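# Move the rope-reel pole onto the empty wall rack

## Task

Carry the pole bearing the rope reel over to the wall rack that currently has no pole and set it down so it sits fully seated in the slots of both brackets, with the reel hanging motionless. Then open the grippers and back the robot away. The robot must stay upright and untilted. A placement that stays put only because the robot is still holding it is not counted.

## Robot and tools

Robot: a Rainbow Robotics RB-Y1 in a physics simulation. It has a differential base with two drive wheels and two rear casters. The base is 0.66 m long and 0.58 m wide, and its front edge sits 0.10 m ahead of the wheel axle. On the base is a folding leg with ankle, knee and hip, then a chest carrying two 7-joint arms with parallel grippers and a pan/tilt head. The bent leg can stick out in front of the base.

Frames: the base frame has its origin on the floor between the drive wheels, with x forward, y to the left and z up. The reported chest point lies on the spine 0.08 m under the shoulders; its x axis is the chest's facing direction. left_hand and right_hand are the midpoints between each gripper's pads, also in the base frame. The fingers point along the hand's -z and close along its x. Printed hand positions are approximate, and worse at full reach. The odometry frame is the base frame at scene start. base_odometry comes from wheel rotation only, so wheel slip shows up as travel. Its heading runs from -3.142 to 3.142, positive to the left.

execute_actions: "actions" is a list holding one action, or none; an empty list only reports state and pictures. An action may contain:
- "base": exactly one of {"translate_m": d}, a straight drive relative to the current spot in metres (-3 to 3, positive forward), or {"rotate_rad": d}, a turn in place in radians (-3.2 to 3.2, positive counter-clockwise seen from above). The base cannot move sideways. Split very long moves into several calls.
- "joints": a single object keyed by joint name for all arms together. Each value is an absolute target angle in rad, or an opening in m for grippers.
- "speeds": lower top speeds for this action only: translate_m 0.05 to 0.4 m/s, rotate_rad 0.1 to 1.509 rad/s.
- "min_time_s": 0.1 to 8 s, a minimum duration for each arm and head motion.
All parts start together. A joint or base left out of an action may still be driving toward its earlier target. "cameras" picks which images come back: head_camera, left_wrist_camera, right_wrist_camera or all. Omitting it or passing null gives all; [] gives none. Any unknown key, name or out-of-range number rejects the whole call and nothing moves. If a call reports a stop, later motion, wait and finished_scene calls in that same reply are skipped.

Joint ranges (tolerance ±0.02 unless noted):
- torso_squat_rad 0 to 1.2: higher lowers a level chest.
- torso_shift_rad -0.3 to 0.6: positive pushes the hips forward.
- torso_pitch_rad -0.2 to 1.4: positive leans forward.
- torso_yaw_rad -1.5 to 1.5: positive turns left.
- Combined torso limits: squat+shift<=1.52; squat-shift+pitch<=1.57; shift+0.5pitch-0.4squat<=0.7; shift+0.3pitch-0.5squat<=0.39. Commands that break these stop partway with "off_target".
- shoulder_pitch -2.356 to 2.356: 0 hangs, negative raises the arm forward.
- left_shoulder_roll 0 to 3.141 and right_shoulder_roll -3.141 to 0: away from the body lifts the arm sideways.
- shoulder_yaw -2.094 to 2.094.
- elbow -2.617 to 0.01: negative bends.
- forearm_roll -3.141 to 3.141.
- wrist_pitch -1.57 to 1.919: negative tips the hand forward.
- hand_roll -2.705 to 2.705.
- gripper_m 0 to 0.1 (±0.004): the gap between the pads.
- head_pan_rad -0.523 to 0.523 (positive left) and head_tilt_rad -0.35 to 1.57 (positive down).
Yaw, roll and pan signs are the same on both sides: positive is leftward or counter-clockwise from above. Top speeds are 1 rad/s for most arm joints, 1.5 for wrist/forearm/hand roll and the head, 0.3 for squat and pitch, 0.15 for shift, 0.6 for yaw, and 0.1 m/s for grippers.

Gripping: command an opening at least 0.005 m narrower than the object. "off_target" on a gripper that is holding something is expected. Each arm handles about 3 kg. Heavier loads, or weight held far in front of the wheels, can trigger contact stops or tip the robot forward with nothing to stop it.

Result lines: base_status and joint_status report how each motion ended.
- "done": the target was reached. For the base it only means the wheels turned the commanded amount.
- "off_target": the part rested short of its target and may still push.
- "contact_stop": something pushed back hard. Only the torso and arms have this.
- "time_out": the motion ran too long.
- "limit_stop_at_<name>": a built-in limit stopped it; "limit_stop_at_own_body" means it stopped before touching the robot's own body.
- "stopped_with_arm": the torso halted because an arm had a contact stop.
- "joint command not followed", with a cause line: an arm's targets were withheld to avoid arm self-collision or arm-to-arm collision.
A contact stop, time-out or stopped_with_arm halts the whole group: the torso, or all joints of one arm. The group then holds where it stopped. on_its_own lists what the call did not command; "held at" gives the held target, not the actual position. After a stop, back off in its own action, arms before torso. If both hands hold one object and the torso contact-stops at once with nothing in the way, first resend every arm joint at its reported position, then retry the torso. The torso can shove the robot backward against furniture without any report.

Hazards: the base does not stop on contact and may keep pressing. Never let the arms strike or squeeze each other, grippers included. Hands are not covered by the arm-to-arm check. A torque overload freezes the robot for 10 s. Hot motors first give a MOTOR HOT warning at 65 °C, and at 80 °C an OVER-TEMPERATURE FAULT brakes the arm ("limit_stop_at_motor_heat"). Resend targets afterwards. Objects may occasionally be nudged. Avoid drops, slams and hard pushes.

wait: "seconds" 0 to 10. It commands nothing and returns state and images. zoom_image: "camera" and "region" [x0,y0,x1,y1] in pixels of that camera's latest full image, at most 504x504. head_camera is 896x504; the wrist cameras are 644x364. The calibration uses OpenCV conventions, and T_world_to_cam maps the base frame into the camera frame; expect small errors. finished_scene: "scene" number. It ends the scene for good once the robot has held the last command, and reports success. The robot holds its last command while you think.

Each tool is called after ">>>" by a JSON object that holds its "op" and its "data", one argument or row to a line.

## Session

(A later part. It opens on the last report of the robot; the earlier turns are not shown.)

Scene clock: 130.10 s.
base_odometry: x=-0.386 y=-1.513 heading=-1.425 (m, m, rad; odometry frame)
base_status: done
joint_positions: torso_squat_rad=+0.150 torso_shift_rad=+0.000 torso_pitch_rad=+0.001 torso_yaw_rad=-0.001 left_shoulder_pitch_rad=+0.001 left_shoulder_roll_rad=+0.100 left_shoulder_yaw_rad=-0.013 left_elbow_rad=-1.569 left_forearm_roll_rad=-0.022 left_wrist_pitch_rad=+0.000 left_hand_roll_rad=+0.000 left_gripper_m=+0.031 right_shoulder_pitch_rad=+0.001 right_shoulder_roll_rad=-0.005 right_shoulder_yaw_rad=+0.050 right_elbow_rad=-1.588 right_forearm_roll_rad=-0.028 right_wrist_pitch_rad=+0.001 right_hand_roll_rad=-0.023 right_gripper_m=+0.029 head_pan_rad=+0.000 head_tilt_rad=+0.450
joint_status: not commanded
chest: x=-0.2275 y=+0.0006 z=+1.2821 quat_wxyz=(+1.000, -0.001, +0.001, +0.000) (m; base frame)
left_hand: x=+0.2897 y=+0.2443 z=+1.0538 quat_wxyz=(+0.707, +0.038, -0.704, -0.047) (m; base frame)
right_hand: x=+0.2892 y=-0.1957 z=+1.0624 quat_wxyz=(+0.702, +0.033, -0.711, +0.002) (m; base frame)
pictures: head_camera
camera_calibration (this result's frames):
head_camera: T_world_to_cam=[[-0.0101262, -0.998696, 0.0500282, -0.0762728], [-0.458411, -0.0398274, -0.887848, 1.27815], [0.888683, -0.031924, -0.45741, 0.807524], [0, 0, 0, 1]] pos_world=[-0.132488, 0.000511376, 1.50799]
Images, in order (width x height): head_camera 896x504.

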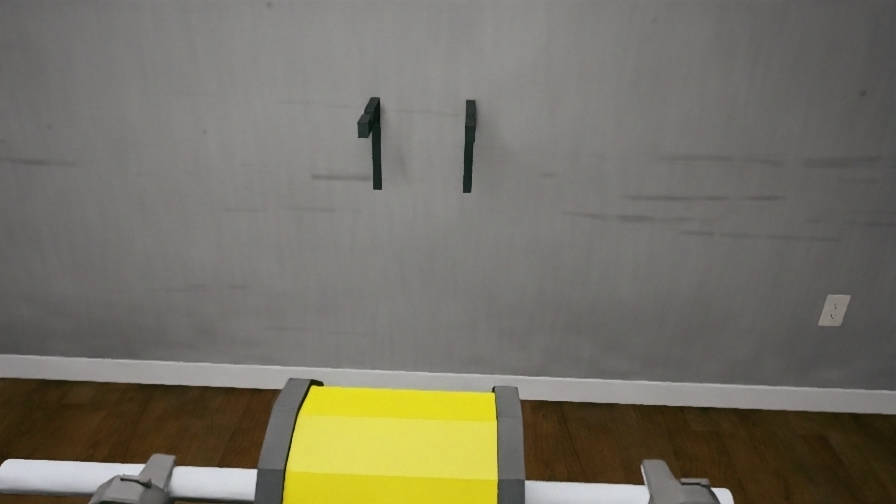

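>>> {"op": "execute_actions", "data": {
  "actions": [
    {"base":{"translate_m":0.9},"joints":{"torso_squat_rad":0.0,"head_tilt_rad":0.65}}
  ]
}}

Scene clock: 151.67 s.
base_odometry: x=-0.255 y=-2.404 heading=-1.424 (m, m, rad; odometry frame)
base_status: done
joint_positions: torso_squat_rad=+0.000 torso_shift_rad=+0.000 torso_pitch_rad=+0.001 torso_yaw_rad=-0.001 left_shoulder_pitch_rad=+0.001 left_shoulder_roll_rad=+0.100 left_shoulder_yaw_rad=-0.013 left_elbow_rad=-1.569 left_forearm_roll_rad=-0.022 left_wrist_pitch_rad=+0.000 left_hand_roll_rad=+0.000 left_gripper_m=+0.031 right_shoulder_pitch_rad=+0.001 right_shoulder_roll_rad=-0.005 right_shoulder_yaw_rad=+0.050 right_elbow_rad=-1.588 right_forearm_roll_rad=-0.028 right_wrist_pitch_rad=+0.001 right_hand_roll_rad=-0.023 right_gripper_m=+0.029 head_pan_rad=+0.000 head_tilt_rad=+0.650
joint_status: all done
chest: x=-0.2274 y=+0.0006 z=+1.2899 quat_wxyz=(+1.000, -0.001, +0.001, +0.000) (m; base frame)
left_hand: x=+0.2897 y=+0.2443 z=+1.0617 quat_wxyz=(+0.707, +0.038, -0.704, -0.047) (m; base frame)
right_hand: x=+0.2892 y=-0.1957 z=+1.0702 quat_wxyz=(+0.702, +0.033, -0.711, +0.002) (m; base frame)
pictures: head_camera, left_wrist_camera, right_wrist_camera
camera_calibration (this result's frames):
head_camera: T_world_to_cam=[[-0.000206219, -0.998702, 0.0509352, -0.0759777], [-0.625642, -0.0396062, -0.779104, 1.0888], [0.78011, -0.0320279, -0.624821, 1.03823], [0, 0, 0, 1]] pos_world=[-0.128754, 0.000496705, 1.50087]
left_wrist_camera: T_world_to_cam=[[-0.01352, -0.167261, 0.98582, -0.99574], [-0.679758, -0.721508, -0.131738, 0.539512], [0.733312, -0.6719, -0.103942, 0.148951], [0, 0, 0, 1]] pos_world=[0.244048, 0.322794, 1.06818]
right_wrist_camera: T_world_to_cam=[[0.0809969, 0.0339622, -0.996136, 1.04884], [-0.645536, 0.763271, -0.0264663, 0.400472], [0.759423, 0.645185, 0.0837464, -0.0975181], [0, 0, 0, 1]] pos_world=[0.247624, -0.278372, 1.06355]
Images, in order (width x height): head_camera 896x504, left_wrist_camera 644x364, right_wrist_camera 644x364.

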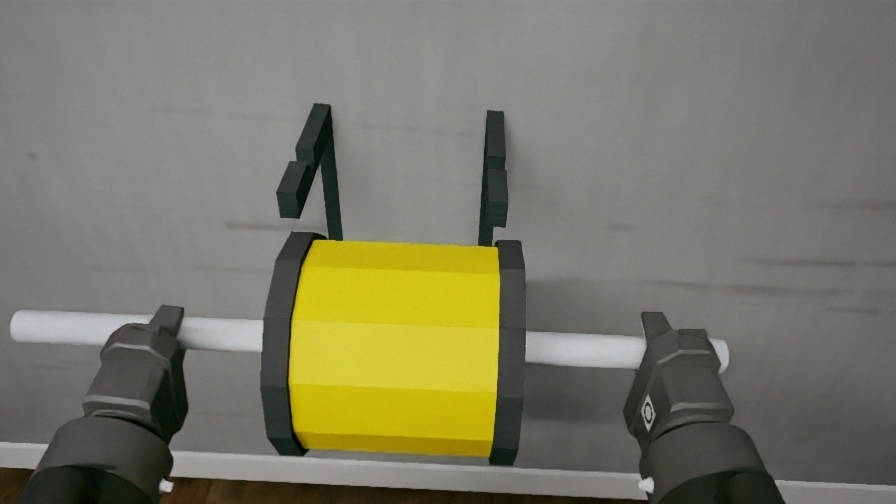

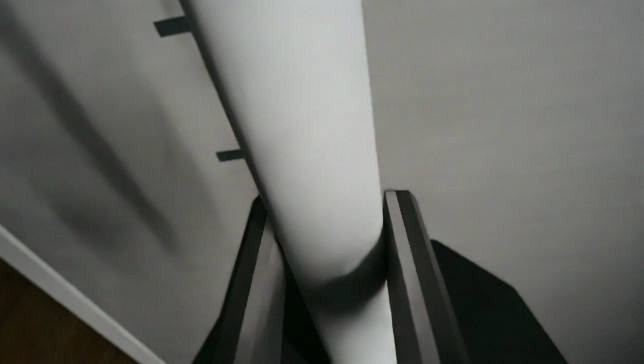

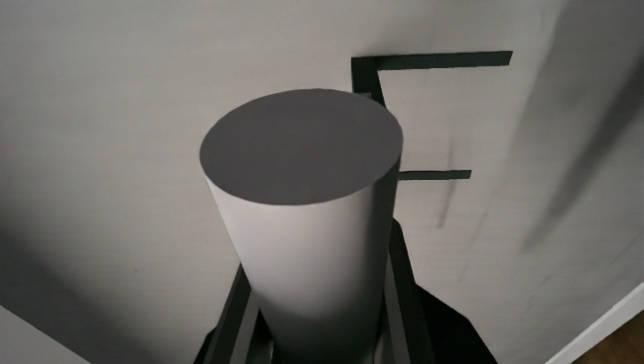

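>>> {"op": "execute_actions", "data": {
  "actions": [
    {"base":{"rotate_rad":0.14},"speeds":{"rotate_rad":0.2}}
  ],
  "cameras": []
}}

>>> {"op": "execute_actions", "data": {
  "actions": [
    {"base":{"translate_m":0.15},"speeds":{"translate_m":0.2}}
  ],
  "cameras": []
}}

>>> {"op": "execute_actions", "data": {
  "actions": [
    {"base":{"rotate_rad":-0.15},"speeds":{"rotate_rad":0.2},"joints":{"head_tilt_rad":0.7}}
  ],
  "cameras": ["head_camera"]
}}

Scene clock: 171.73 s.
base_odometry: x=-0.255 y=-2.404 heading=-1.285 (m, m, rad; odometry frame)
base_status: done
joint_positions: torso_squat_rad=+0.000 torso_shift_rad=+0.000 torso_pitch_rad=+0.001 torso_yaw_rad=-0.001 left_shoulder_pitch_rad=+0.001 left_shoulder_roll_rad=+0.100 left_shoulder_yaw_rad=-0.013 left_elbow_rad=-1.569 left_forearm_roll_rad=-0.022 left_wrist_pitch_rad=+0.000 left_hand_roll_rad=+0.000 left_gripper_m=+0.031 right_shoulder_pitch_rad=+0.001 right_shoulder_roll_rad=-0.005 right_shoulder_yaw_rad=+0.050 right_elbow_rad=-1.588 right_forearm_roll_rad=-0.028 right_wrist_pitch_rad=+0.001 right_hand_roll_rad=-0.023 right_gripper_m=+0.029 head_pan_rad=+0.000 head_tilt_rad=+0.650
joint_status: not commanded
chest: x=-0.2274 y=+0.0006 z=+1.2899 quat_wxyz=(+1.000, -0.001, +0.001, +0.000) (m; base frame)
left_hand: x=+0.2897 y=+0.2443 z=+1.0617 quat_wxyz=(+0.707, +0.038, -0.704, -0.047) (m; base frame)
right_hand: x=+0.2892 y=-0.1957 z=+1.0702 quat_wxyz=(+0.702, +0.033, -0.711, +0.002) (m; base frame)
pictures: none
No camera images: the call's "cameras" was empty. Leave "cameras" out to get every camera's image.

Scene clock: 173.33 s.
base_odometry: x=-0.212 y=-2.548 heading=-1.284 (m, m, rad; odometry frame)
base_status: done
joint_positions: torso_squat_rad=+0.000 torso_shift_rad=+0.000 torso_pitch_rad=+0.001 torso_yaw_rad=-0.001 left_shoulder_pitch_rad=+0.001 left_shoulder_roll_rad=+0.100 left_shoulder_yaw_rad=-0.013 left_elbow_rad=-1.569 left_forearm_roll_rad=-0.022 left_wrist_pitch_rad=+0.000 left_hand_roll_rad=+0.000 left_gripper_m=+0.031 right_shoulder_pitch_rad=+0.001 right_shoulder_roll_rad=-0.005 right_shoulder_yaw_rad=+0.050 right_elbow_rad=-1.588 right_forearm_roll_rad=-0.028 right_wrist_pitch_rad=+0.001 right_hand_roll_rad=-0.023 right_gripper_m=+0.029 head_pan_rad=+0.000 head_tilt_rad=+0.650
joint_status: not commanded
chest: x=-0.2274 y=+0.0006 z=+1.2899 quat_wxyz=(+1.000, -0.001, +0.001, +0.000) (m; base frame)
left_hand: x=+0.2897 y=+0.2443 z=+1.0616 quat_wxyz=(+0.707, +0.038, -0.704, -0.047) (m; base frame)
right_hand: x=+0.2892 y=-0.1957 z=+1.0702 quat_wxyz=(+0.702, +0.033, -0.711, +0.002) (m; base frame)
pictures: none
No camera images: the call's "cameras" was empty. Leave "cameras" out to get every camera's image.

Scene clock: 174.83 s.
base_odometry: x=-0.212 y=-2.548 heading=-1.434 (m, m, rad; odometry frame)
base_status: done
joint_positions: torso_squat_rad=+0.000 torso_shift_rad=+0.000 torso_pitch_rad=+0.001 torso_yaw_rad=-0.001 left_shoulder_pitch_rad=+0.001 left_shoulder_roll_rad=+0.100 left_shoulder_yaw_rad=-0.013 left_elbow_rad=-1.569 left_forearm_roll_rad=-0.022 left_wrist_pitch_rad=+0.000 left_hand_roll_rad=+0.000 left_gripper_m=+0.031 right_shoulder_pitch_rad=+0.001 right_shoulder_roll_rad=-0.005 right_shoulder_yaw_rad=+0.050 right_elbow_rad=-1.588 right_forearm_roll_rad=-0.028 right_wrist_pitch_rad=+0.001 right_hand_roll_rad=-0.023 right_gripper_m=+0.029 head_pan_rad=+0.000 head_tilt_rad=+0.700
joint_status: all done
chest: x=-0.2274 y=+0.0006 z=+1.2899 quat_wxyz=(+1.000, -0.001, +0.001, +0.000) (m; base frame)
left_hand: x=+0.2897 y=+0.2443 z=+1.0616 quat_wxyz=(+0.707, +0.038, -0.704, -0.047) (m; base frame)
right_hand: x=+0.2892 y=-0.1957 z=+1.0702 quat_wxyz=(+0.702, +0.033, -0.711, +0.002) (m; base frame)
pictures: head_camera
camera_calibration (this result's frames):
head_camera: T_world_to_cam=[[0.0022932, -0.998702, 0.0508869, -0.0753605], [-0.663807, -0.0395788, -0.746856, 1.03292], [0.7479, -0.0320664, -0.663036, 1.08856], [0, 0, 0, 1]] pos_world=[-0.128301, 0.000525534, 1.49704]
Images, in order (width x height): head_camera 896x504.

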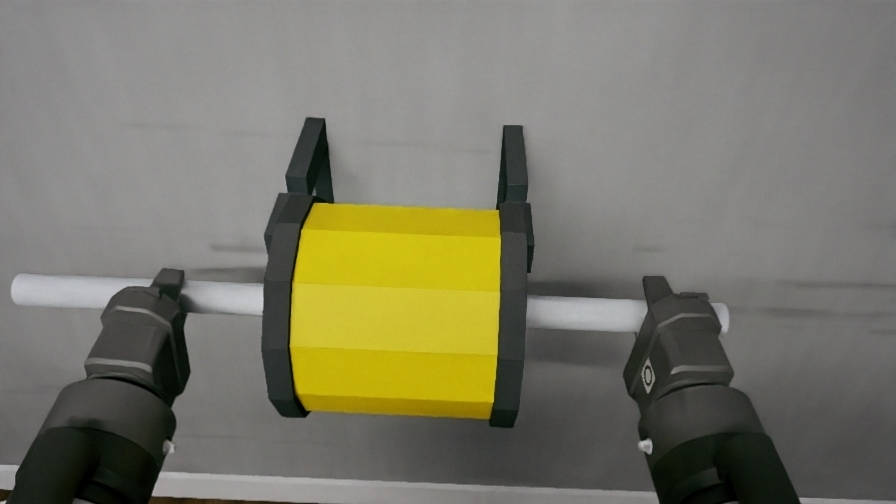

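>>> {"op": "execute_actions", "data": {
  "actions": [
    {"base":{"translate_m":0.1},"speeds":{"translate_m":0.08}}
  ],
  "cameras": ["head_camera"]
}}

>>> {"op": "execute_actions", "data": {
  "actions": [
    {"base":{"translate_m":0.11},"speeds":{"translate_m":0.08}}
  ]
}}

Scene clock: 186.67 s.
base_odometry: x=-0.199 y=-2.647 heading=-1.434 (m, m, rad; odometry frame)
base_status: done
joint_positions: torso_squat_rad=+0.000 torso_shift_rad=+0.000 torso_pitch_rad=+0.001 torso_yaw_rad=-0.001 left_shoulder_pitch_rad=+0.001 left_shoulder_roll_rad=+0.100 left_shoulder_yaw_rad=-0.013 left_elbow_rad=-1.569 left_forearm_roll_rad=-0.022 left_wrist_pitch_rad=+0.000 left_hand_roll_rad=+0.000 left_gripper_m=+0.031 right_shoulder_pitch_rad=+0.001 right_shoulder_roll_rad=-0.005 right_shoulder_yaw_rad=+0.050 right_elbow_rad=-1.588 right_forearm_roll_rad=-0.028 right_wrist_pitch_rad=+0.001 right_hand_roll_rad=-0.023 right_gripper_m=+0.029 head_pan_rad=+0.000 head_tilt_rad=+0.700
joint_status: not commanded
chest: x=-0.2274 y=+0.0006 z=+1.2899 quat_wxyz=(+1.000, -0.001, +0.001, +0.000) (m; base frame)
left_hand: x=+0.2897 y=+0.2443 z=+1.0616 quat_wxyz=(+0.707, +0.038, -0.704, -0.047) (m; base frame)
right_hand: x=+0.2892 y=-0.1957 z=+1.0702 quat_wxyz=(+0.702, +0.033, -0.711, +0.002) (m; base frame)
pictures: head_camera
camera_calibration (this result's frames):
head_camera: T_world_to_cam=[[0.00229298, -0.998702, 0.0508813, -0.0753592], [-0.663799, -0.0395748, -0.746863, 1.03293], [0.747907, -0.0320624, -0.663029, 1.08856], [0, 0, 0, 1]] pos_world=[-0.128308, 0.000518479, 1.49704]
Images, in order (width x height): head_camera 896x504.

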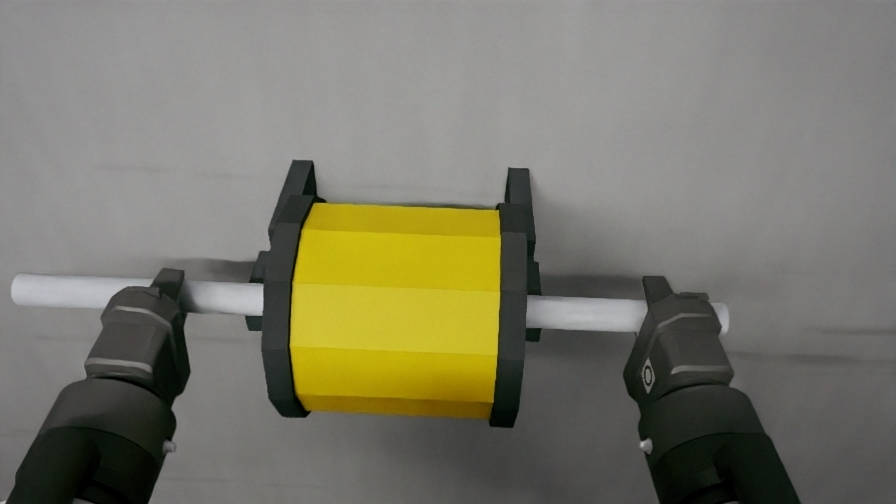

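Scene clock: 188.60 s.
base_odometry: x=-0.184 y=-2.756 heading=-1.435 (m, m, rad; odometry frame)
base_status: done
joint_positions: torso_squat_rad=+0.000 torso_shift_rad=+0.000 torso_pitch_rad=+0.001 torso_yaw_rad=-0.001 left_shoulder_pitch_rad=+0.001 left_shoulder_roll_rad=+0.100 left_shoulder_yaw_rad=-0.013 left_elbow_rad=-1.569 left_forearm_roll_rad=-0.022 left_wrist_pitch_rad=+0.000 left_hand_roll_rad=+0.000 left_gripper_m=+0.031 right_shoulder_pitch_rad=+0.001 right_shoulder_roll_rad=-0.005 right_shoulder_yaw_rad=+0.050 right_elbow_rad=-1.588 right_forearm_roll_rad=-0.028 right_wrist_pitch_rad=+0.001 right_hand_roll_rad=-0.023 right_gripper_m=+0.029 head_pan_rad=+0.000 head_tilt_rad=+0.700
joint_status: not commanded
chest: x=-0.2274 y=+0.0006 z=+1.2899 quat_wxyz=(+1.000, -0.001, +0.001, +0.000) (m; base frame)
left_hand: x=+0.2897 y=+0.2443 z=+1.0616 quat_wxyz=(+0.707, +0.038, -0.704, -0.047) (m; base frame)
right_hand: x=+0.2892 y=-0.1957 z=+1.0702 quat_wxyz=(+0.702, +0.033, -0.711, +0.002) (m; base frame)
pictures: head_camera, left_wrist_camera, right_wrist_camera
camera_calibration (this result's frames):
head_camera: T_world_to_cam=[[0.00229405, -0.998702, 0.0508815, -0.0753589], [-0.663812, -0.0395751, -0.746852, 1.03292], [0.747896, -0.0320624, -0.663041, 1.08856], [0, 0, 0, 1]] pos_world=[-0.128294, 0.000518933, 1.49704]
left_wrist_camera: T_world_to_cam=[[-0.0134436, -0.167217, 0.985828, -0.995734], [-0.679755, -0.721526, -0.131656, 0.539427], [0.733316, -0.671892, -0.103967, 0.148989], [0, 0, 0, 1]] pos_world=[0.244037, 0.322811, 1.06813]
right_wrist_camera: T_world_to_cam=[[0.080945, 0.03393, -0.996141, 1.04883], [-0.645537, 0.76327, -0.0264574, 0.400451], [0.759427, 0.645188, 0.083686, -0.0974596], [0, 0, 0, 1]] pos_world=[0.247622, -0.27836, 1.06353]
Images, in order (width x height): head_camera 896x504, left_wrist_camera 644x364, right_wrist_camera 644x364.

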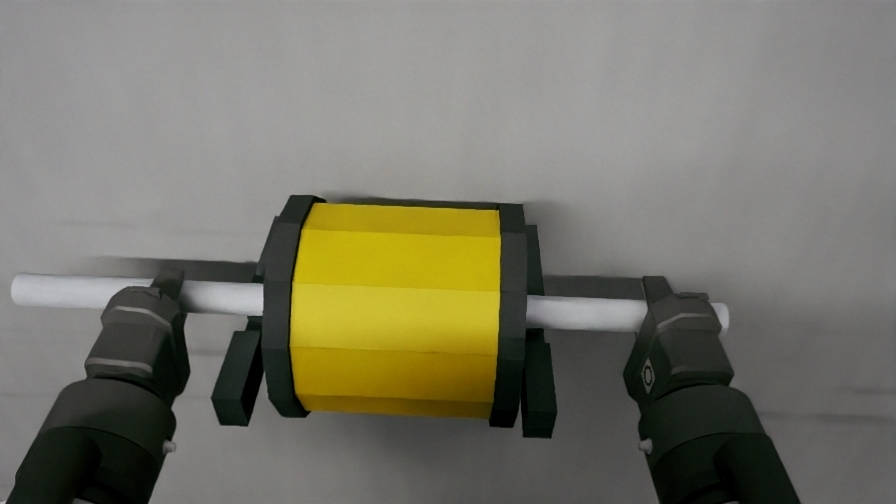

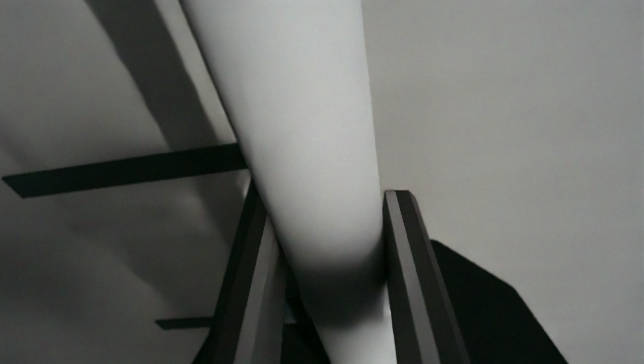

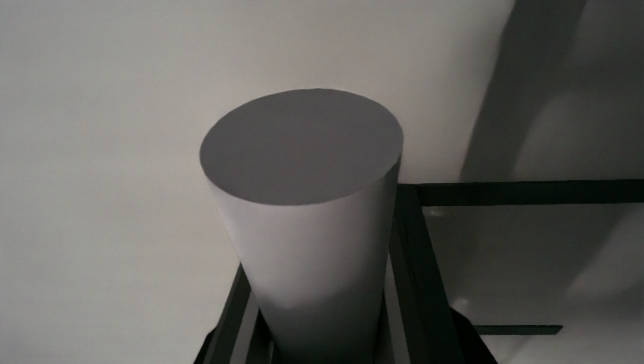

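>>> {"op": "execute_actions", "data": {
  "actions": [
    {"joints":{"torso_squat_rad":0.22}}
  ],
  "cameras": ["head_camera"]
}}

>>> {"op": "zoom_image", "data": {
  "camera": "head_camera",
  "region": [170,180,620,440]
}}

Scene clock: 197.33 s.
base_odometry: x=-0.184 y=-2.756 heading=-1.435 (m, m, rad; odometry frame)
base_status: not commanded
joint_positions: torso_squat_rad=+0.220 torso_shift_rad=+0.000 torso_pitch_rad=+0.001 torso_yaw_rad=-0.001 left_shoulder_pitch_rad=+0.001 left_shoulder_roll_rad=+0.100 left_shoulder_yaw_rad=-0.013 left_elbow_rad=-1.569 left_forearm_roll_rad=-0.022 left_wrist_pitch_rad=+0.000 left_hand_roll_rad=+0.000 left_gripper_m=+0.031 right_shoulder_pitch_rad=+0.001 right_shoulder_roll_rad=-0.005 right_shoulder_yaw_rad=+0.050 right_elbow_rad=-1.588 right_forearm_roll_rad=-0.028 right_wrist_pitch_rad=+0.001 right_hand_roll_rad=-0.023 right_gripper_m=+0.029 head_pan_rad=+0.000 head_tilt_rad=+0.700
joint_status: all done
chest: x=-0.2275 y=+0.0006 z=+1.2731 quat_wxyz=(+1.000, -0.001, +0.000, +0.000) (m; base frame)
left_hand: x=+0.2896 y=+0.2443 z=+1.0449 quat_wxyz=(+0.707, +0.038, -0.704, -0.047) (m; base frame)
right_hand: x=+0.2892 y=-0.1957 z=+1.0534 quat_wxyz=(+0.702, +0.033, -0.711, +0.002) (m; base frame)
pictures: head_camera
camera_calibration (this result's frames):
head_camera: T_world_to_cam=[[0.0022838, -0.998702, 0.0508818, -0.0745108], [-0.663664, -0.0395749, -0.746983, 1.02046], [0.748028, -0.0320625, -0.662893, 1.07731], [0, 0, 0, 1]] pos_world=[-0.128447, 0.000511571, 1.4802]
Images, in order (width x height): head_camera 896x504.

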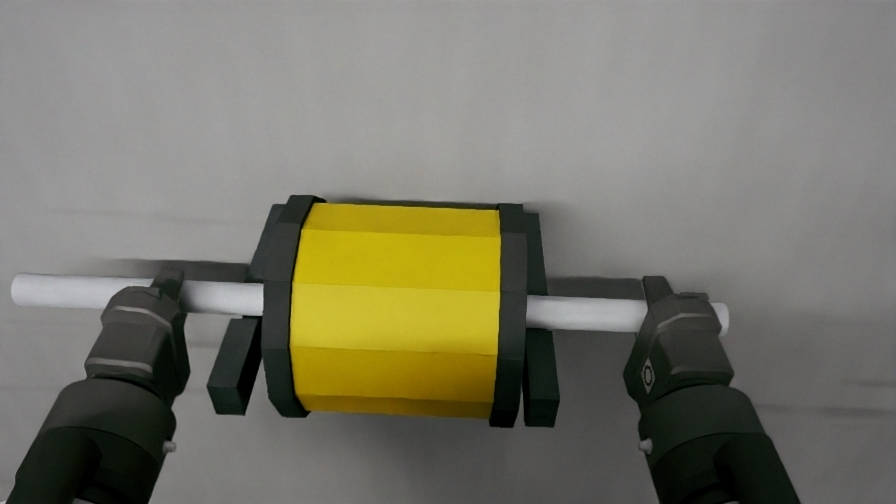

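Region (170, 180, 620, 440) of head_camera's 896x504 image, scaled by 1.120, with more detail than that image has; it fills the top 291 rows of this view, and the rest is white.

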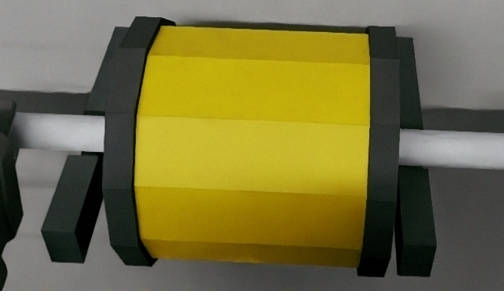

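>>> {"op": "execute_actions", "data": {
  "actions": [
    {"joints":{"torso_squat_rad":0.3}}
  ]
}}

Scene clock: 204.83 s.
base_odometry: x=-0.184 y=-2.756 heading=-1.435 (m, m, rad; odometry frame)
base_status: not commanded
joint_positions: torso_squat_rad=+0.300 torso_shift_rad=+0.000 torso_pitch_rad=+0.001 torso_yaw_rad=-0.001 left_shoulder_pitch_rad=+0.000 left_shoulder_roll_rad=+0.100 left_shoulder_yaw_rad=-0.013 left_elbow_rad=-1.570 left_forearm_roll_rad=-0.022 left_wrist_pitch_rad=+0.000 left_hand_roll_rad=+0.000 left_gripper_m=+0.031 right_shoulder_pitch_rad=-0.002 right_shoulder_roll_rad=-0.005 right_shoulder_yaw_rad=+0.050 right_elbow_rad=-1.590 right_forearm_roll_rad=-0.028 right_wrist_pitch_rad=+0.000 right_hand_roll_rad=-0.023 right_gripper_m=+0.029 head_pan_rad=+0.000 head_tilt_rad=+0.700
joint_status: all done
chest: x=-0.2274 y=+0.0006 z=+1.2587 quat_wxyz=(+1.000, -0.001, +0.000, +0.000) (m; base frame)
left_hand: x=+0.2900 y=+0.2442 z=+1.0312 quat_wxyz=(+0.707, +0.038, -0.705, -0.047) (m; base frame)
right_hand: x=+0.2902 y=-0.1953 z=+1.0417 quat_wxyz=(+0.700, +0.034, -0.713, +0.002) (m; base frame)
pictures: head_camera, left_wrist_camera, right_wrist_camera
camera_calibration (this result's frames):
head_camera: T_world_to_cam=[[0.00231254, -0.9987, 0.0509187, -0.0738138], [-0.663663, -0.0396216, -0.746982, 1.0098], [0.748028, -0.0320654, -0.662892, 1.06767], [0, 0, 0, 1]] pos_world=[-0.128309, 0.000527446, 1.46581]
left_wrist_camera: T_world_to_cam=[[-0.0151663, -0.1671, 0.985823, -0.965271], [-0.679739, -0.721345, -0.132727, 0.536588], [0.733298, -0.672115, -0.102644, 0.144177], [0, 0, 0, 1]] pos_world=[0.244375, 0.322672, 1.03761]
right_wrist_camera: T_world_to_cam=[[0.0866894, 0.0340466, -0.995653, 1.01817], [-0.645978, 0.76276, -0.0301612, 0.403888], [0.758417, 0.645785, 0.0881166, -0.100265], [0, 0, 0, 1]] pos_world=[0.248681, -0.277985, 1.03476]
Images, in order (width x height): head_camera 896x504, left_wrist_camera 644x364, right_wrist_camera 644x364.

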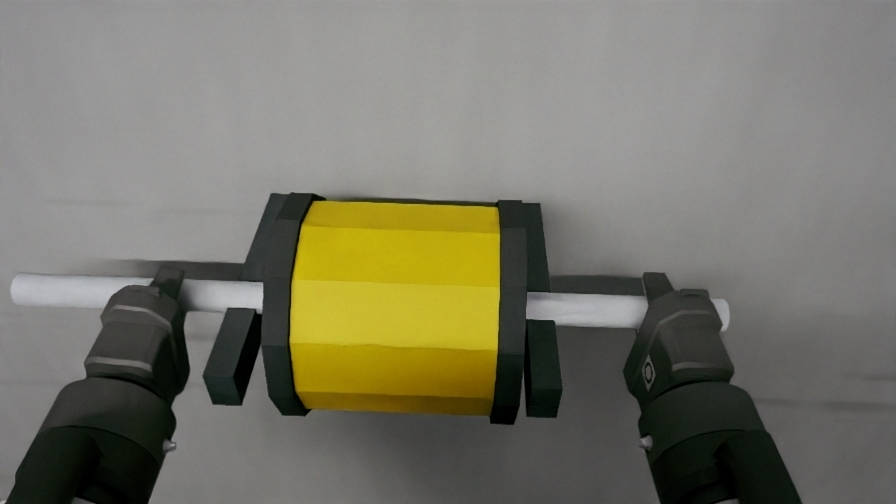

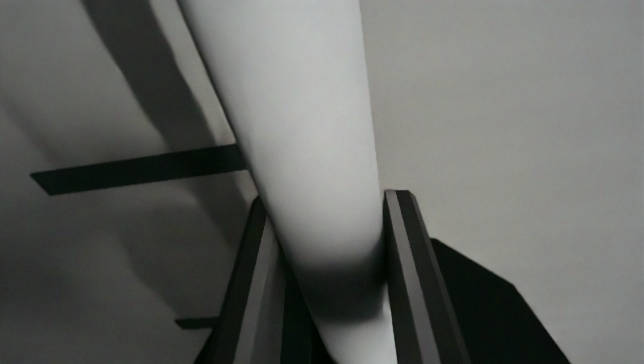

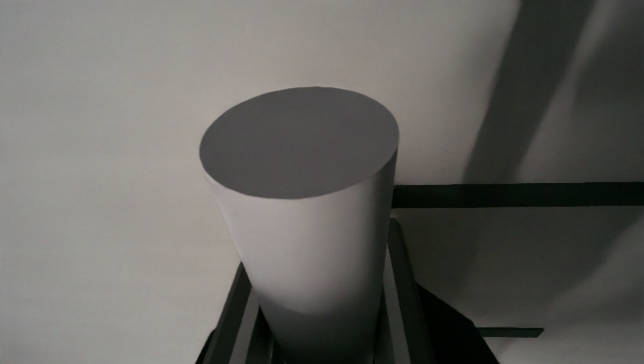

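Looks essentially seated. Release fully and back off.

>>> {"op": "execute_actions", "data": {
  "actions": [
    {"joints":{"left_gripper_m":0.04,"right_gripper_m":0.04}}
  ],
  "cameras": ["head_camera"]
}}

>>> {"op": "execute_actions", "data": {
  "actions": [
    {"joints":{"left_gripper_m":0.09,"right_gripper_m":0.09}}
  ],
  "cameras": []
}}

>>> {"op": "execute_actions", "data": {
  "actions": [
    {"base":{"translate_m":-0.5},"joints":{"head_tilt_rad":0.5}}
  ]
}}

>>> {"op": "zoom_image", "data": {
  "camera": "head_camera",
  "region": [200,60,640,340]
}}

Scene clock: 213.40 s.
base_odometry: x=-0.184 y=-2.756 heading=-1.435 (m, m, rad; odometry frame)
base_status: not commanded
joint_positions: torso_squat_rad=+0.300 torso_shift_rad=+0.000 torso_pitch_rad=+0.001 torso_yaw_rad=-0.001 left_shoulder_pitch_rad=+0.001 left_shoulder_roll_rad=+0.100 left_shoulder_yaw_rad=-0.013 left_elbow_rad=-1.569 left_forearm_roll_rad=-0.022 left_wrist_pitch_rad=+0.000 left_hand_roll_rad=+0.000 left_gripper_m=+0.040 right_shoulder_pitch_rad=+0.001 right_shoulder_roll_rad=-0.005 right_shoulder_yaw_rad=+0.050 right_elbow_rad=-1.589 right_forearm_roll_rad=-0.028 right_wrist_pitch_rad=+0.000 right_hand_roll_rad=-0.023 right_gripper_m=+0.040 head_pan_rad=+0.000 head_tilt_rad=+0.700
joint_status: all done
chest: x=-0.2275 y=+0.0006 z=+1.2587 quat_wxyz=(+1.000, -0.001, +0.000, +0.000) (m; base frame)
left_hand: x=+0.2897 y=+0.2443 z=+1.0306 quat_wxyz=(+0.707, +0.038, -0.704, -0.047) (m; base frame)
right_hand: x=+0.2894 y=-0.1956 z=+1.0398 quat_wxyz=(+0.701, +0.034, -0.712, +0.002) (m; base frame)
pictures: head_camera
camera_calibration (this result's frames):
head_camera: T_world_to_cam=[[0.00230882, -0.998701, 0.0508963, -0.0737926], [-0.663606, -0.0396048, -0.747033, 1.00977], [0.748079, -0.0320503, -0.662835, 1.06773], [0, 0, 0, 1]] pos_world=[-0.128487, 0.000515816, 1.46581]
Images, in order (width x height): head_camera 896x504.

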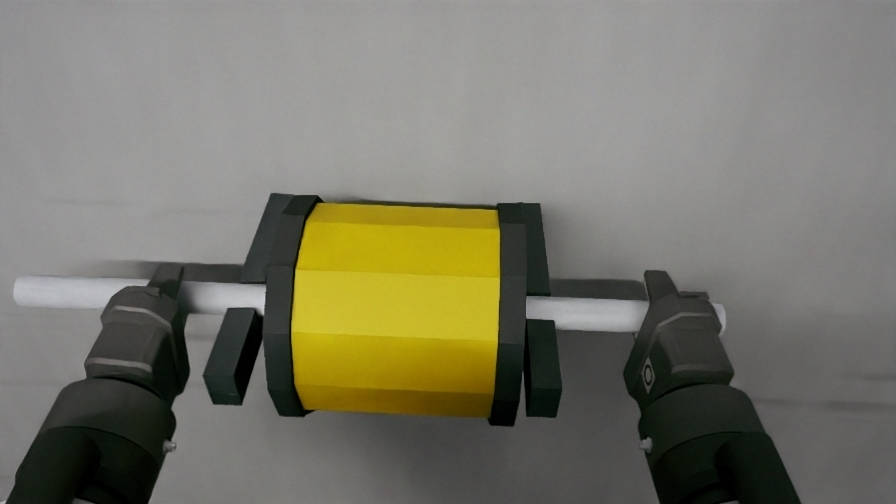

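Scene clock: 214.40 s.
base_odometry: x=-0.184 y=-2.756 heading=-1.435 (m, m, rad; odometry frame)
base_status: not commanded
joint_positions: torso_squat_rad=+0.300 torso_shift_rad=+0.000 torso_pitch_rad=+0.001 torso_yaw_rad=-0.001 left_shoulder_pitch_rad=+0.000 left_shoulder_roll_rad=+0.100 left_shoulder_yaw_rad=-0.013 left_elbow_rad=-1.570 left_forearm_roll_rad=-0.022 left_wrist_pitch_rad=+0.000 left_hand_roll_rad=+0.000 left_gripper_m=+0.090 right_shoulder_pitch_rad=+0.000 right_shoulder_roll_rad=-0.005 right_shoulder_yaw_rad=+0.050 right_elbow_rad=-1.590 right_forearm_roll_rad=-0.028 right_wrist_pitch_rad=+0.000 right_hand_roll_rad=-0.023 right_gripper_m=+0.090 head_pan_rad=+0.000 head_tilt_rad=+0.700
joint_status: all done
chest: x=-0.2277 y=+0.0006 z=+1.2587 quat_wxyz=(+1.000, -0.001, +0.000, +0.000) (m; base frame)
left_hand: x=+0.2897 y=+0.2442 z=+1.0313 quat_wxyz=(+0.707, +0.038, -0.705, -0.047) (m; base frame)
right_hand: x=+0.2894 y=-0.1956 z=+1.0405 quat_wxyz=(+0.701, +0.034, -0.712, +0.002) (m; base frame)
pictures: none
No camera images: the call's "cameras" was empty. Leave "cameras" out to get every camera's image.

Scene clock: 217.20 s.
base_odometry: x=-0.252 y=-2.261 heading=-1.436 (m, m, rad; odometry frame)
base_status: done
joint_positions: torso_squat_rad=+0.300 torso_shift_rad=+0.000 torso_pitch_rad=+0.000 torso_yaw_rad=-0.001 left_shoulder_pitch_rad=+0.000 left_shoulder_roll_rad=+0.100 left_shoulder_yaw_rad=-0.013 left_elbow_rad=-1.570 left_forearm_roll_rad=-0.022 left_wrist_pitch_rad=+0.000 left_hand_roll_rad=+0.000 left_gripper_m=+0.090 right_shoulder_pitch_rad=+0.000 right_shoulder_roll_rad=-0.005 right_shoulder_yaw_rad=+0.050 right_elbow_rad=-1.590 right_forearm_roll_rad=-0.028 right_wrist_pitch_rad=+0.000 right_hand_roll_rad=-0.023 right_gripper_m=+0.090 head_pan_rad=+0.000 head_tilt_rad=+0.500
joint_status: all done
chest: x=-0.2279 y=+0.0006 z=+1.2587 quat_wxyz=(+1.000, -0.001, +0.000, +0.000) (m; base frame)
left_hand: x=+0.2897 y=+0.2442 z=+1.0316 quat_wxyz=(+0.707, +0.038, -0.705, -0.047) (m; base frame)
right_hand: x=+0.2893 y=-0.1955 z=+1.0408 quat_wxyz=(+0.701, +0.034, -0.713, +0.002) (m; base frame)
pictures: head_camera, left_wrist_camera, right_wrist_camera
camera_calibration (this result's frames):
head_camera: T_world_to_cam=[[-0.00767715, -0.998697, 0.050445, -0.0752135], [-0.50156, -0.0397962, -0.864207, 1.21375], [0.865089, -0.0319358, -0.500601, 0.855474], [0, 0, 0, 1]] pos_world=[-0.13187, 0.000507464, 1.48098]
left_wrist_camera: T_world_to_cam=[[-0.0160566, -0.167317, 0.985772, -0.965302], [-0.679626, -0.721309, -0.133499, 0.537134], [0.733383, -0.6721, -0.102131, 0.143928], [0, 0, 0, 1]] pos_world=[0.243997, 0.322662, 1.03797]
right_wrist_camera: T_world_to_cam=[[0.0849467, 0.0342129, -0.995798, 1.01808], [-0.645641, 0.763096, -0.0288586, 0.402135], [0.758902, 0.64538, 0.0869117, -0.098324], [0, 0, 0, 1]] pos_world=[0.247771, -0.278243, 1.03395]
Images, in order (width x height): head_camera 896x504, left_wrist_camera 644x364, right_wrist_camera 644x364.

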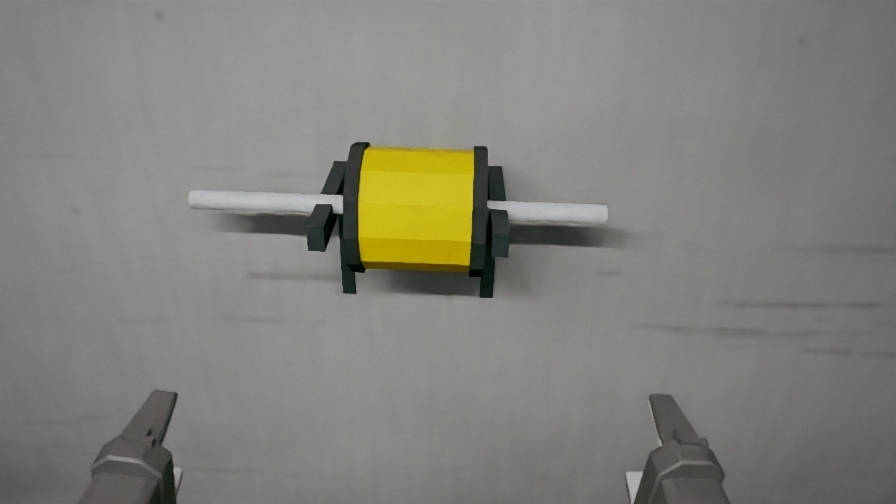

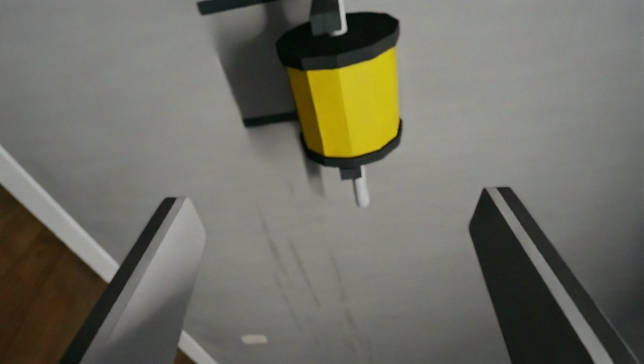

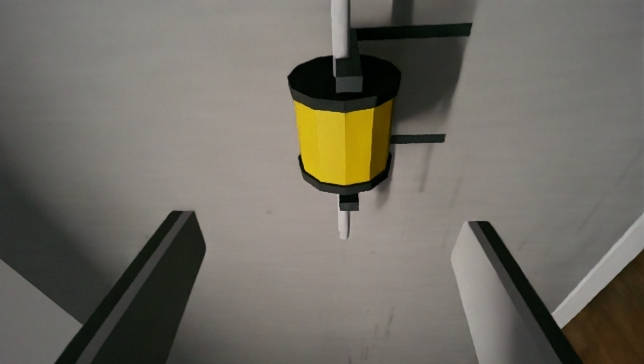

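Region (200, 60, 640, 340) of head_camera's 896x504 image, scaled by 1.145, with more detail than that image has; it fills the top 321 rows of this view, and the rest is white.

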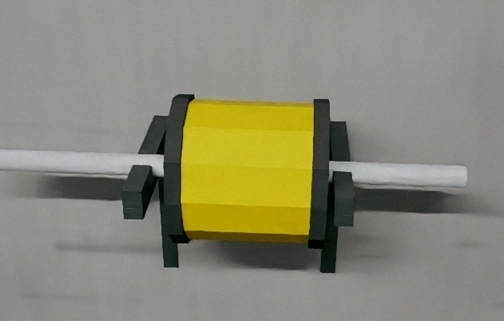

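The reel may still be turning; check.

>>> {"op": "wait", "data": {
  "seconds": 8
}}

>>> {"op": "wait", "data": {
  "seconds": 1.3
}}

Scene clock: 248.47 s.
base_odometry: x=-0.252 y=-2.261 heading=-1.436 (m, m, rad; odometry frame)
base_status: done
joint_positions: torso_squat_rad=+0.300 torso_shift_rad=+0.000 torso_pitch_rad=+0.000 torso_yaw_rad=-0.001 left_shoulder_pitch_rad=+0.000 left_shoulder_roll_rad=+0.100 left_shoulder_yaw_rad=-0.013 left_elbow_rad=-1.570 left_forearm_roll_rad=-0.022 left_wrist_pitch_rad=+0.000 left_hand_roll_rad=+0.000 left_gripper_m=+0.090 right_shoulder_pitch_rad=+0.000 right_shoulder_roll_rad=-0.005 right_shoulder_yaw_rad=+0.050 right_elbow_rad=-1.590 right_forearm_roll_rad=-0.028 right_wrist_pitch_rad=+0.000 right_hand_roll_rad=-0.023 right_gripper_m=+0.090 head_pan_rad=+0.000 head_tilt_rad=+0.500
joint_status: all done
chest: x=-0.2279 y=+0.0006 z=+1.2587 quat_wxyz=(+1.000, -0.001, +0.000, +0.000) (m; base frame)
left_hand: x=+0.2897 y=+0.2442 z=+1.0316 quat_wxyz=(+0.707, +0.038, -0.705, -0.047) (m; base frame)
right_hand: x=+0.2893 y=-0.1955 z=+1.0408 quat_wxyz=(+0.701, +0.034, -0.713, +0.002) (m; base frame)
wait: 8.00 s; at rest from the start
pictures: head_camera, left_wrist_camera, right_wrist_camera
camera_calibration (this result's frames):
head_camera: T_world_to_cam=[[-0.00767676, -0.998697, 0.050445, -0.0752134], [-0.501558, -0.0397965, -0.864208, 1.21375], [0.86509, -0.0319354, -0.500599, 0.855474], [0, 0, 0, 1]] pos_world=[-0.131872, 0.000507557, 1.48098]
left_wrist_camera: T_world_to_cam=[[-0.0160585, -0.167316, 0.985772, -0.965302], [-0.679625, -0.721309, -0.1335, 0.537134], [0.733384, -0.6721, -0.102129, 0.143927], [0, 0, 0, 1]] pos_world=[0.243995, 0.322663, 1.03797]
right_wrist_camera: T_world_to_cam=[[0.0849483, 0.0342133, -0.995798, 1.01808], [-0.645641, 0.763095, -0.0288594, 0.402135], [0.758901, 0.64538, 0.0869132, -0.0983247], [0, 0, 0, 1]] pos_world=[0.247769, -0.278242, 1.03395]
Images, in order (width x height): head_camera 896x504, left_wrist_camera 644x364, right_wrist_camera 644x364.

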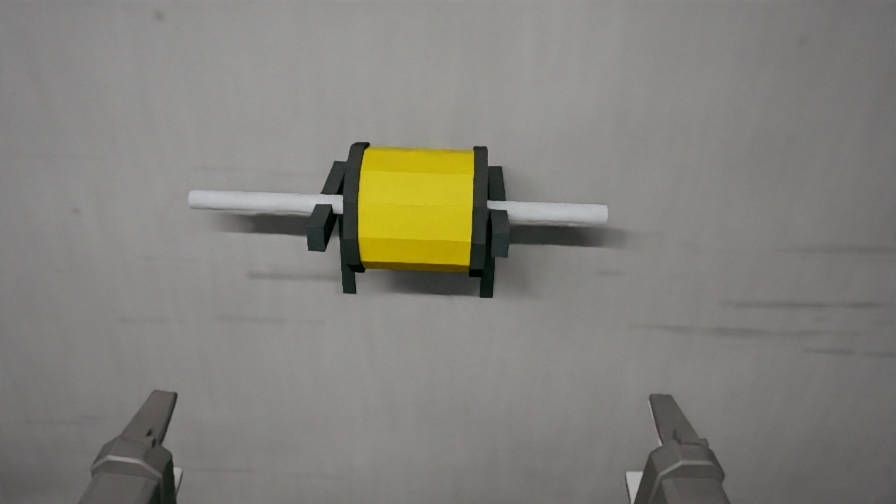

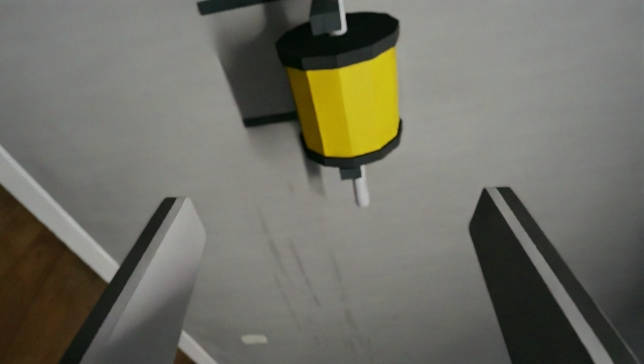

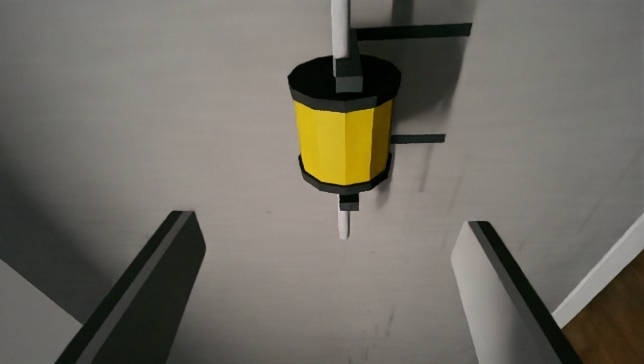

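Scene clock: 249.77 s.
base_odometry: x=-0.252 y=-2.261 heading=-1.436 (m, m, rad; odometry frame)
base_status: done
joint_positions: torso_squat_rad=+0.300 torso_shift_rad=+0.000 torso_pitch_rad=+0.000 torso_yaw_rad=-0.001 left_shoulder_pitch_rad=+0.000 left_shoulder_roll_rad=+0.100 left_shoulder_yaw_rad=-0.013 left_elbow_rad=-1.570 left_forearm_roll_rad=-0.022 left_wrist_pitch_rad=+0.000 left_hand_roll_rad=+0.000 left_gripper_m=+0.090 right_shoulder_pitch_rad=+0.000 right_shoulder_roll_rad=-0.005 right_shoulder_yaw_rad=+0.050 right_elbow_rad=-1.590 right_forearm_roll_rad=-0.028 right_wrist_pitch_rad=+0.000 right_hand_roll_rad=-0.023 right_gripper_m=+0.090 head_pan_rad=+0.000 head_tilt_rad=+0.500
joint_status: all done
chest: x=-0.2279 y=+0.0006 z=+1.2587 quat_wxyz=(+1.000, -0.001, +0.000, +0.000) (m; base frame)
left_hand: x=+0.2897 y=+0.2442 z=+1.0316 quat_wxyz=(+0.707, +0.038, -0.705, -0.047) (m; base frame)
right_hand: x=+0.2893 y=-0.1955 z=+1.0408 quat_wxyz=(+0.701, +0.034, -0.713, +0.002) (m; base frame)
wait: 1.30 s; at rest by 0.27 s
pictures: head_camera, left_wrist_camera, right_wrist_camera
camera_calibration (this result's frames):
head_camera: T_world_to_cam=[[-0.00767699, -0.998697, 0.0504448, -0.0752133], [-0.501558, -0.0397962, -0.864208, 1.21375], [0.86509, -0.0319355, -0.5006, 0.855474], [0, 0, 0, 1]] pos_world=[-0.131872, 0.000507382, 1.48098]
left_wrist_camera: T_world_to_cam=[[-0.0160582, -0.167317, 0.985772, -0.965302], [-0.679625, -0.721309, -0.1335, 0.537135], [0.733384, -0.6721, -0.10213, 0.143927], [0, 0, 0, 1]] pos_world=[0.243995, 0.322663, 1.03797]
right_wrist_camera: T_world_to_cam=[[0.0849481, 0.0342135, -0.995798, 1.01808], [-0.645641, 0.763095, -0.0288591, 0.402135], [0.758901, 0.64538, 0.0869131, -0.0983246], [0, 0, 0, 1]] pos_world=[0.24777, -0.278243, 1.03395]
Images, in order (width x height): head_camera 896x504, left_wrist_camera 644x364, right_wrist_camera 644x364.

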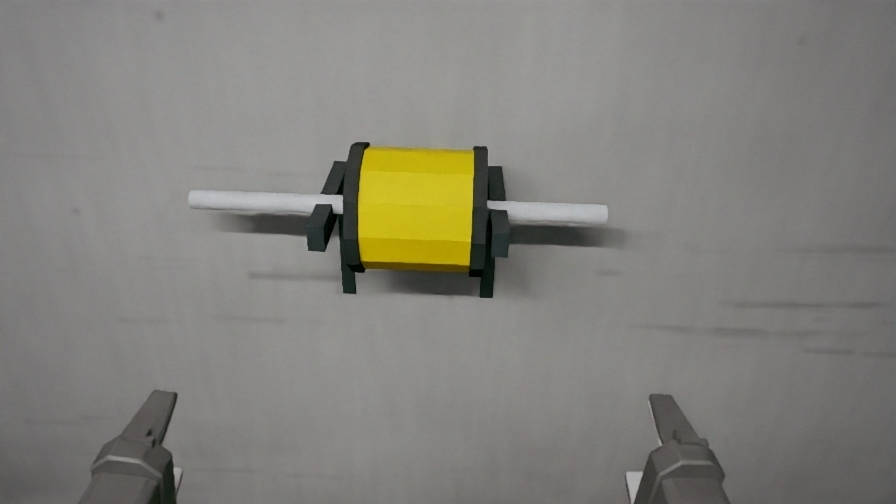

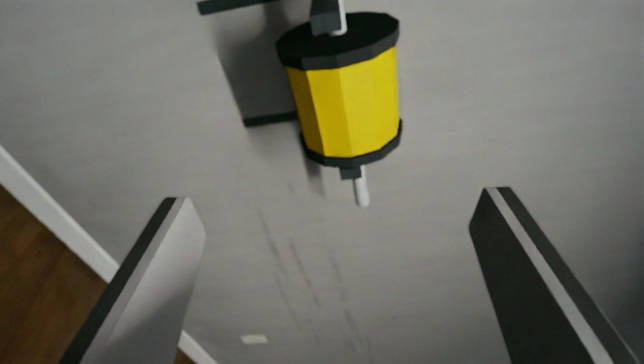

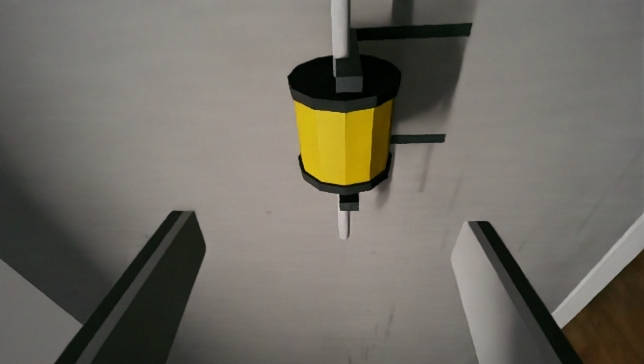

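>>> {"op": "finished_scene", "data": {
  "scene": 1
}}

The scene is finished: the task was done.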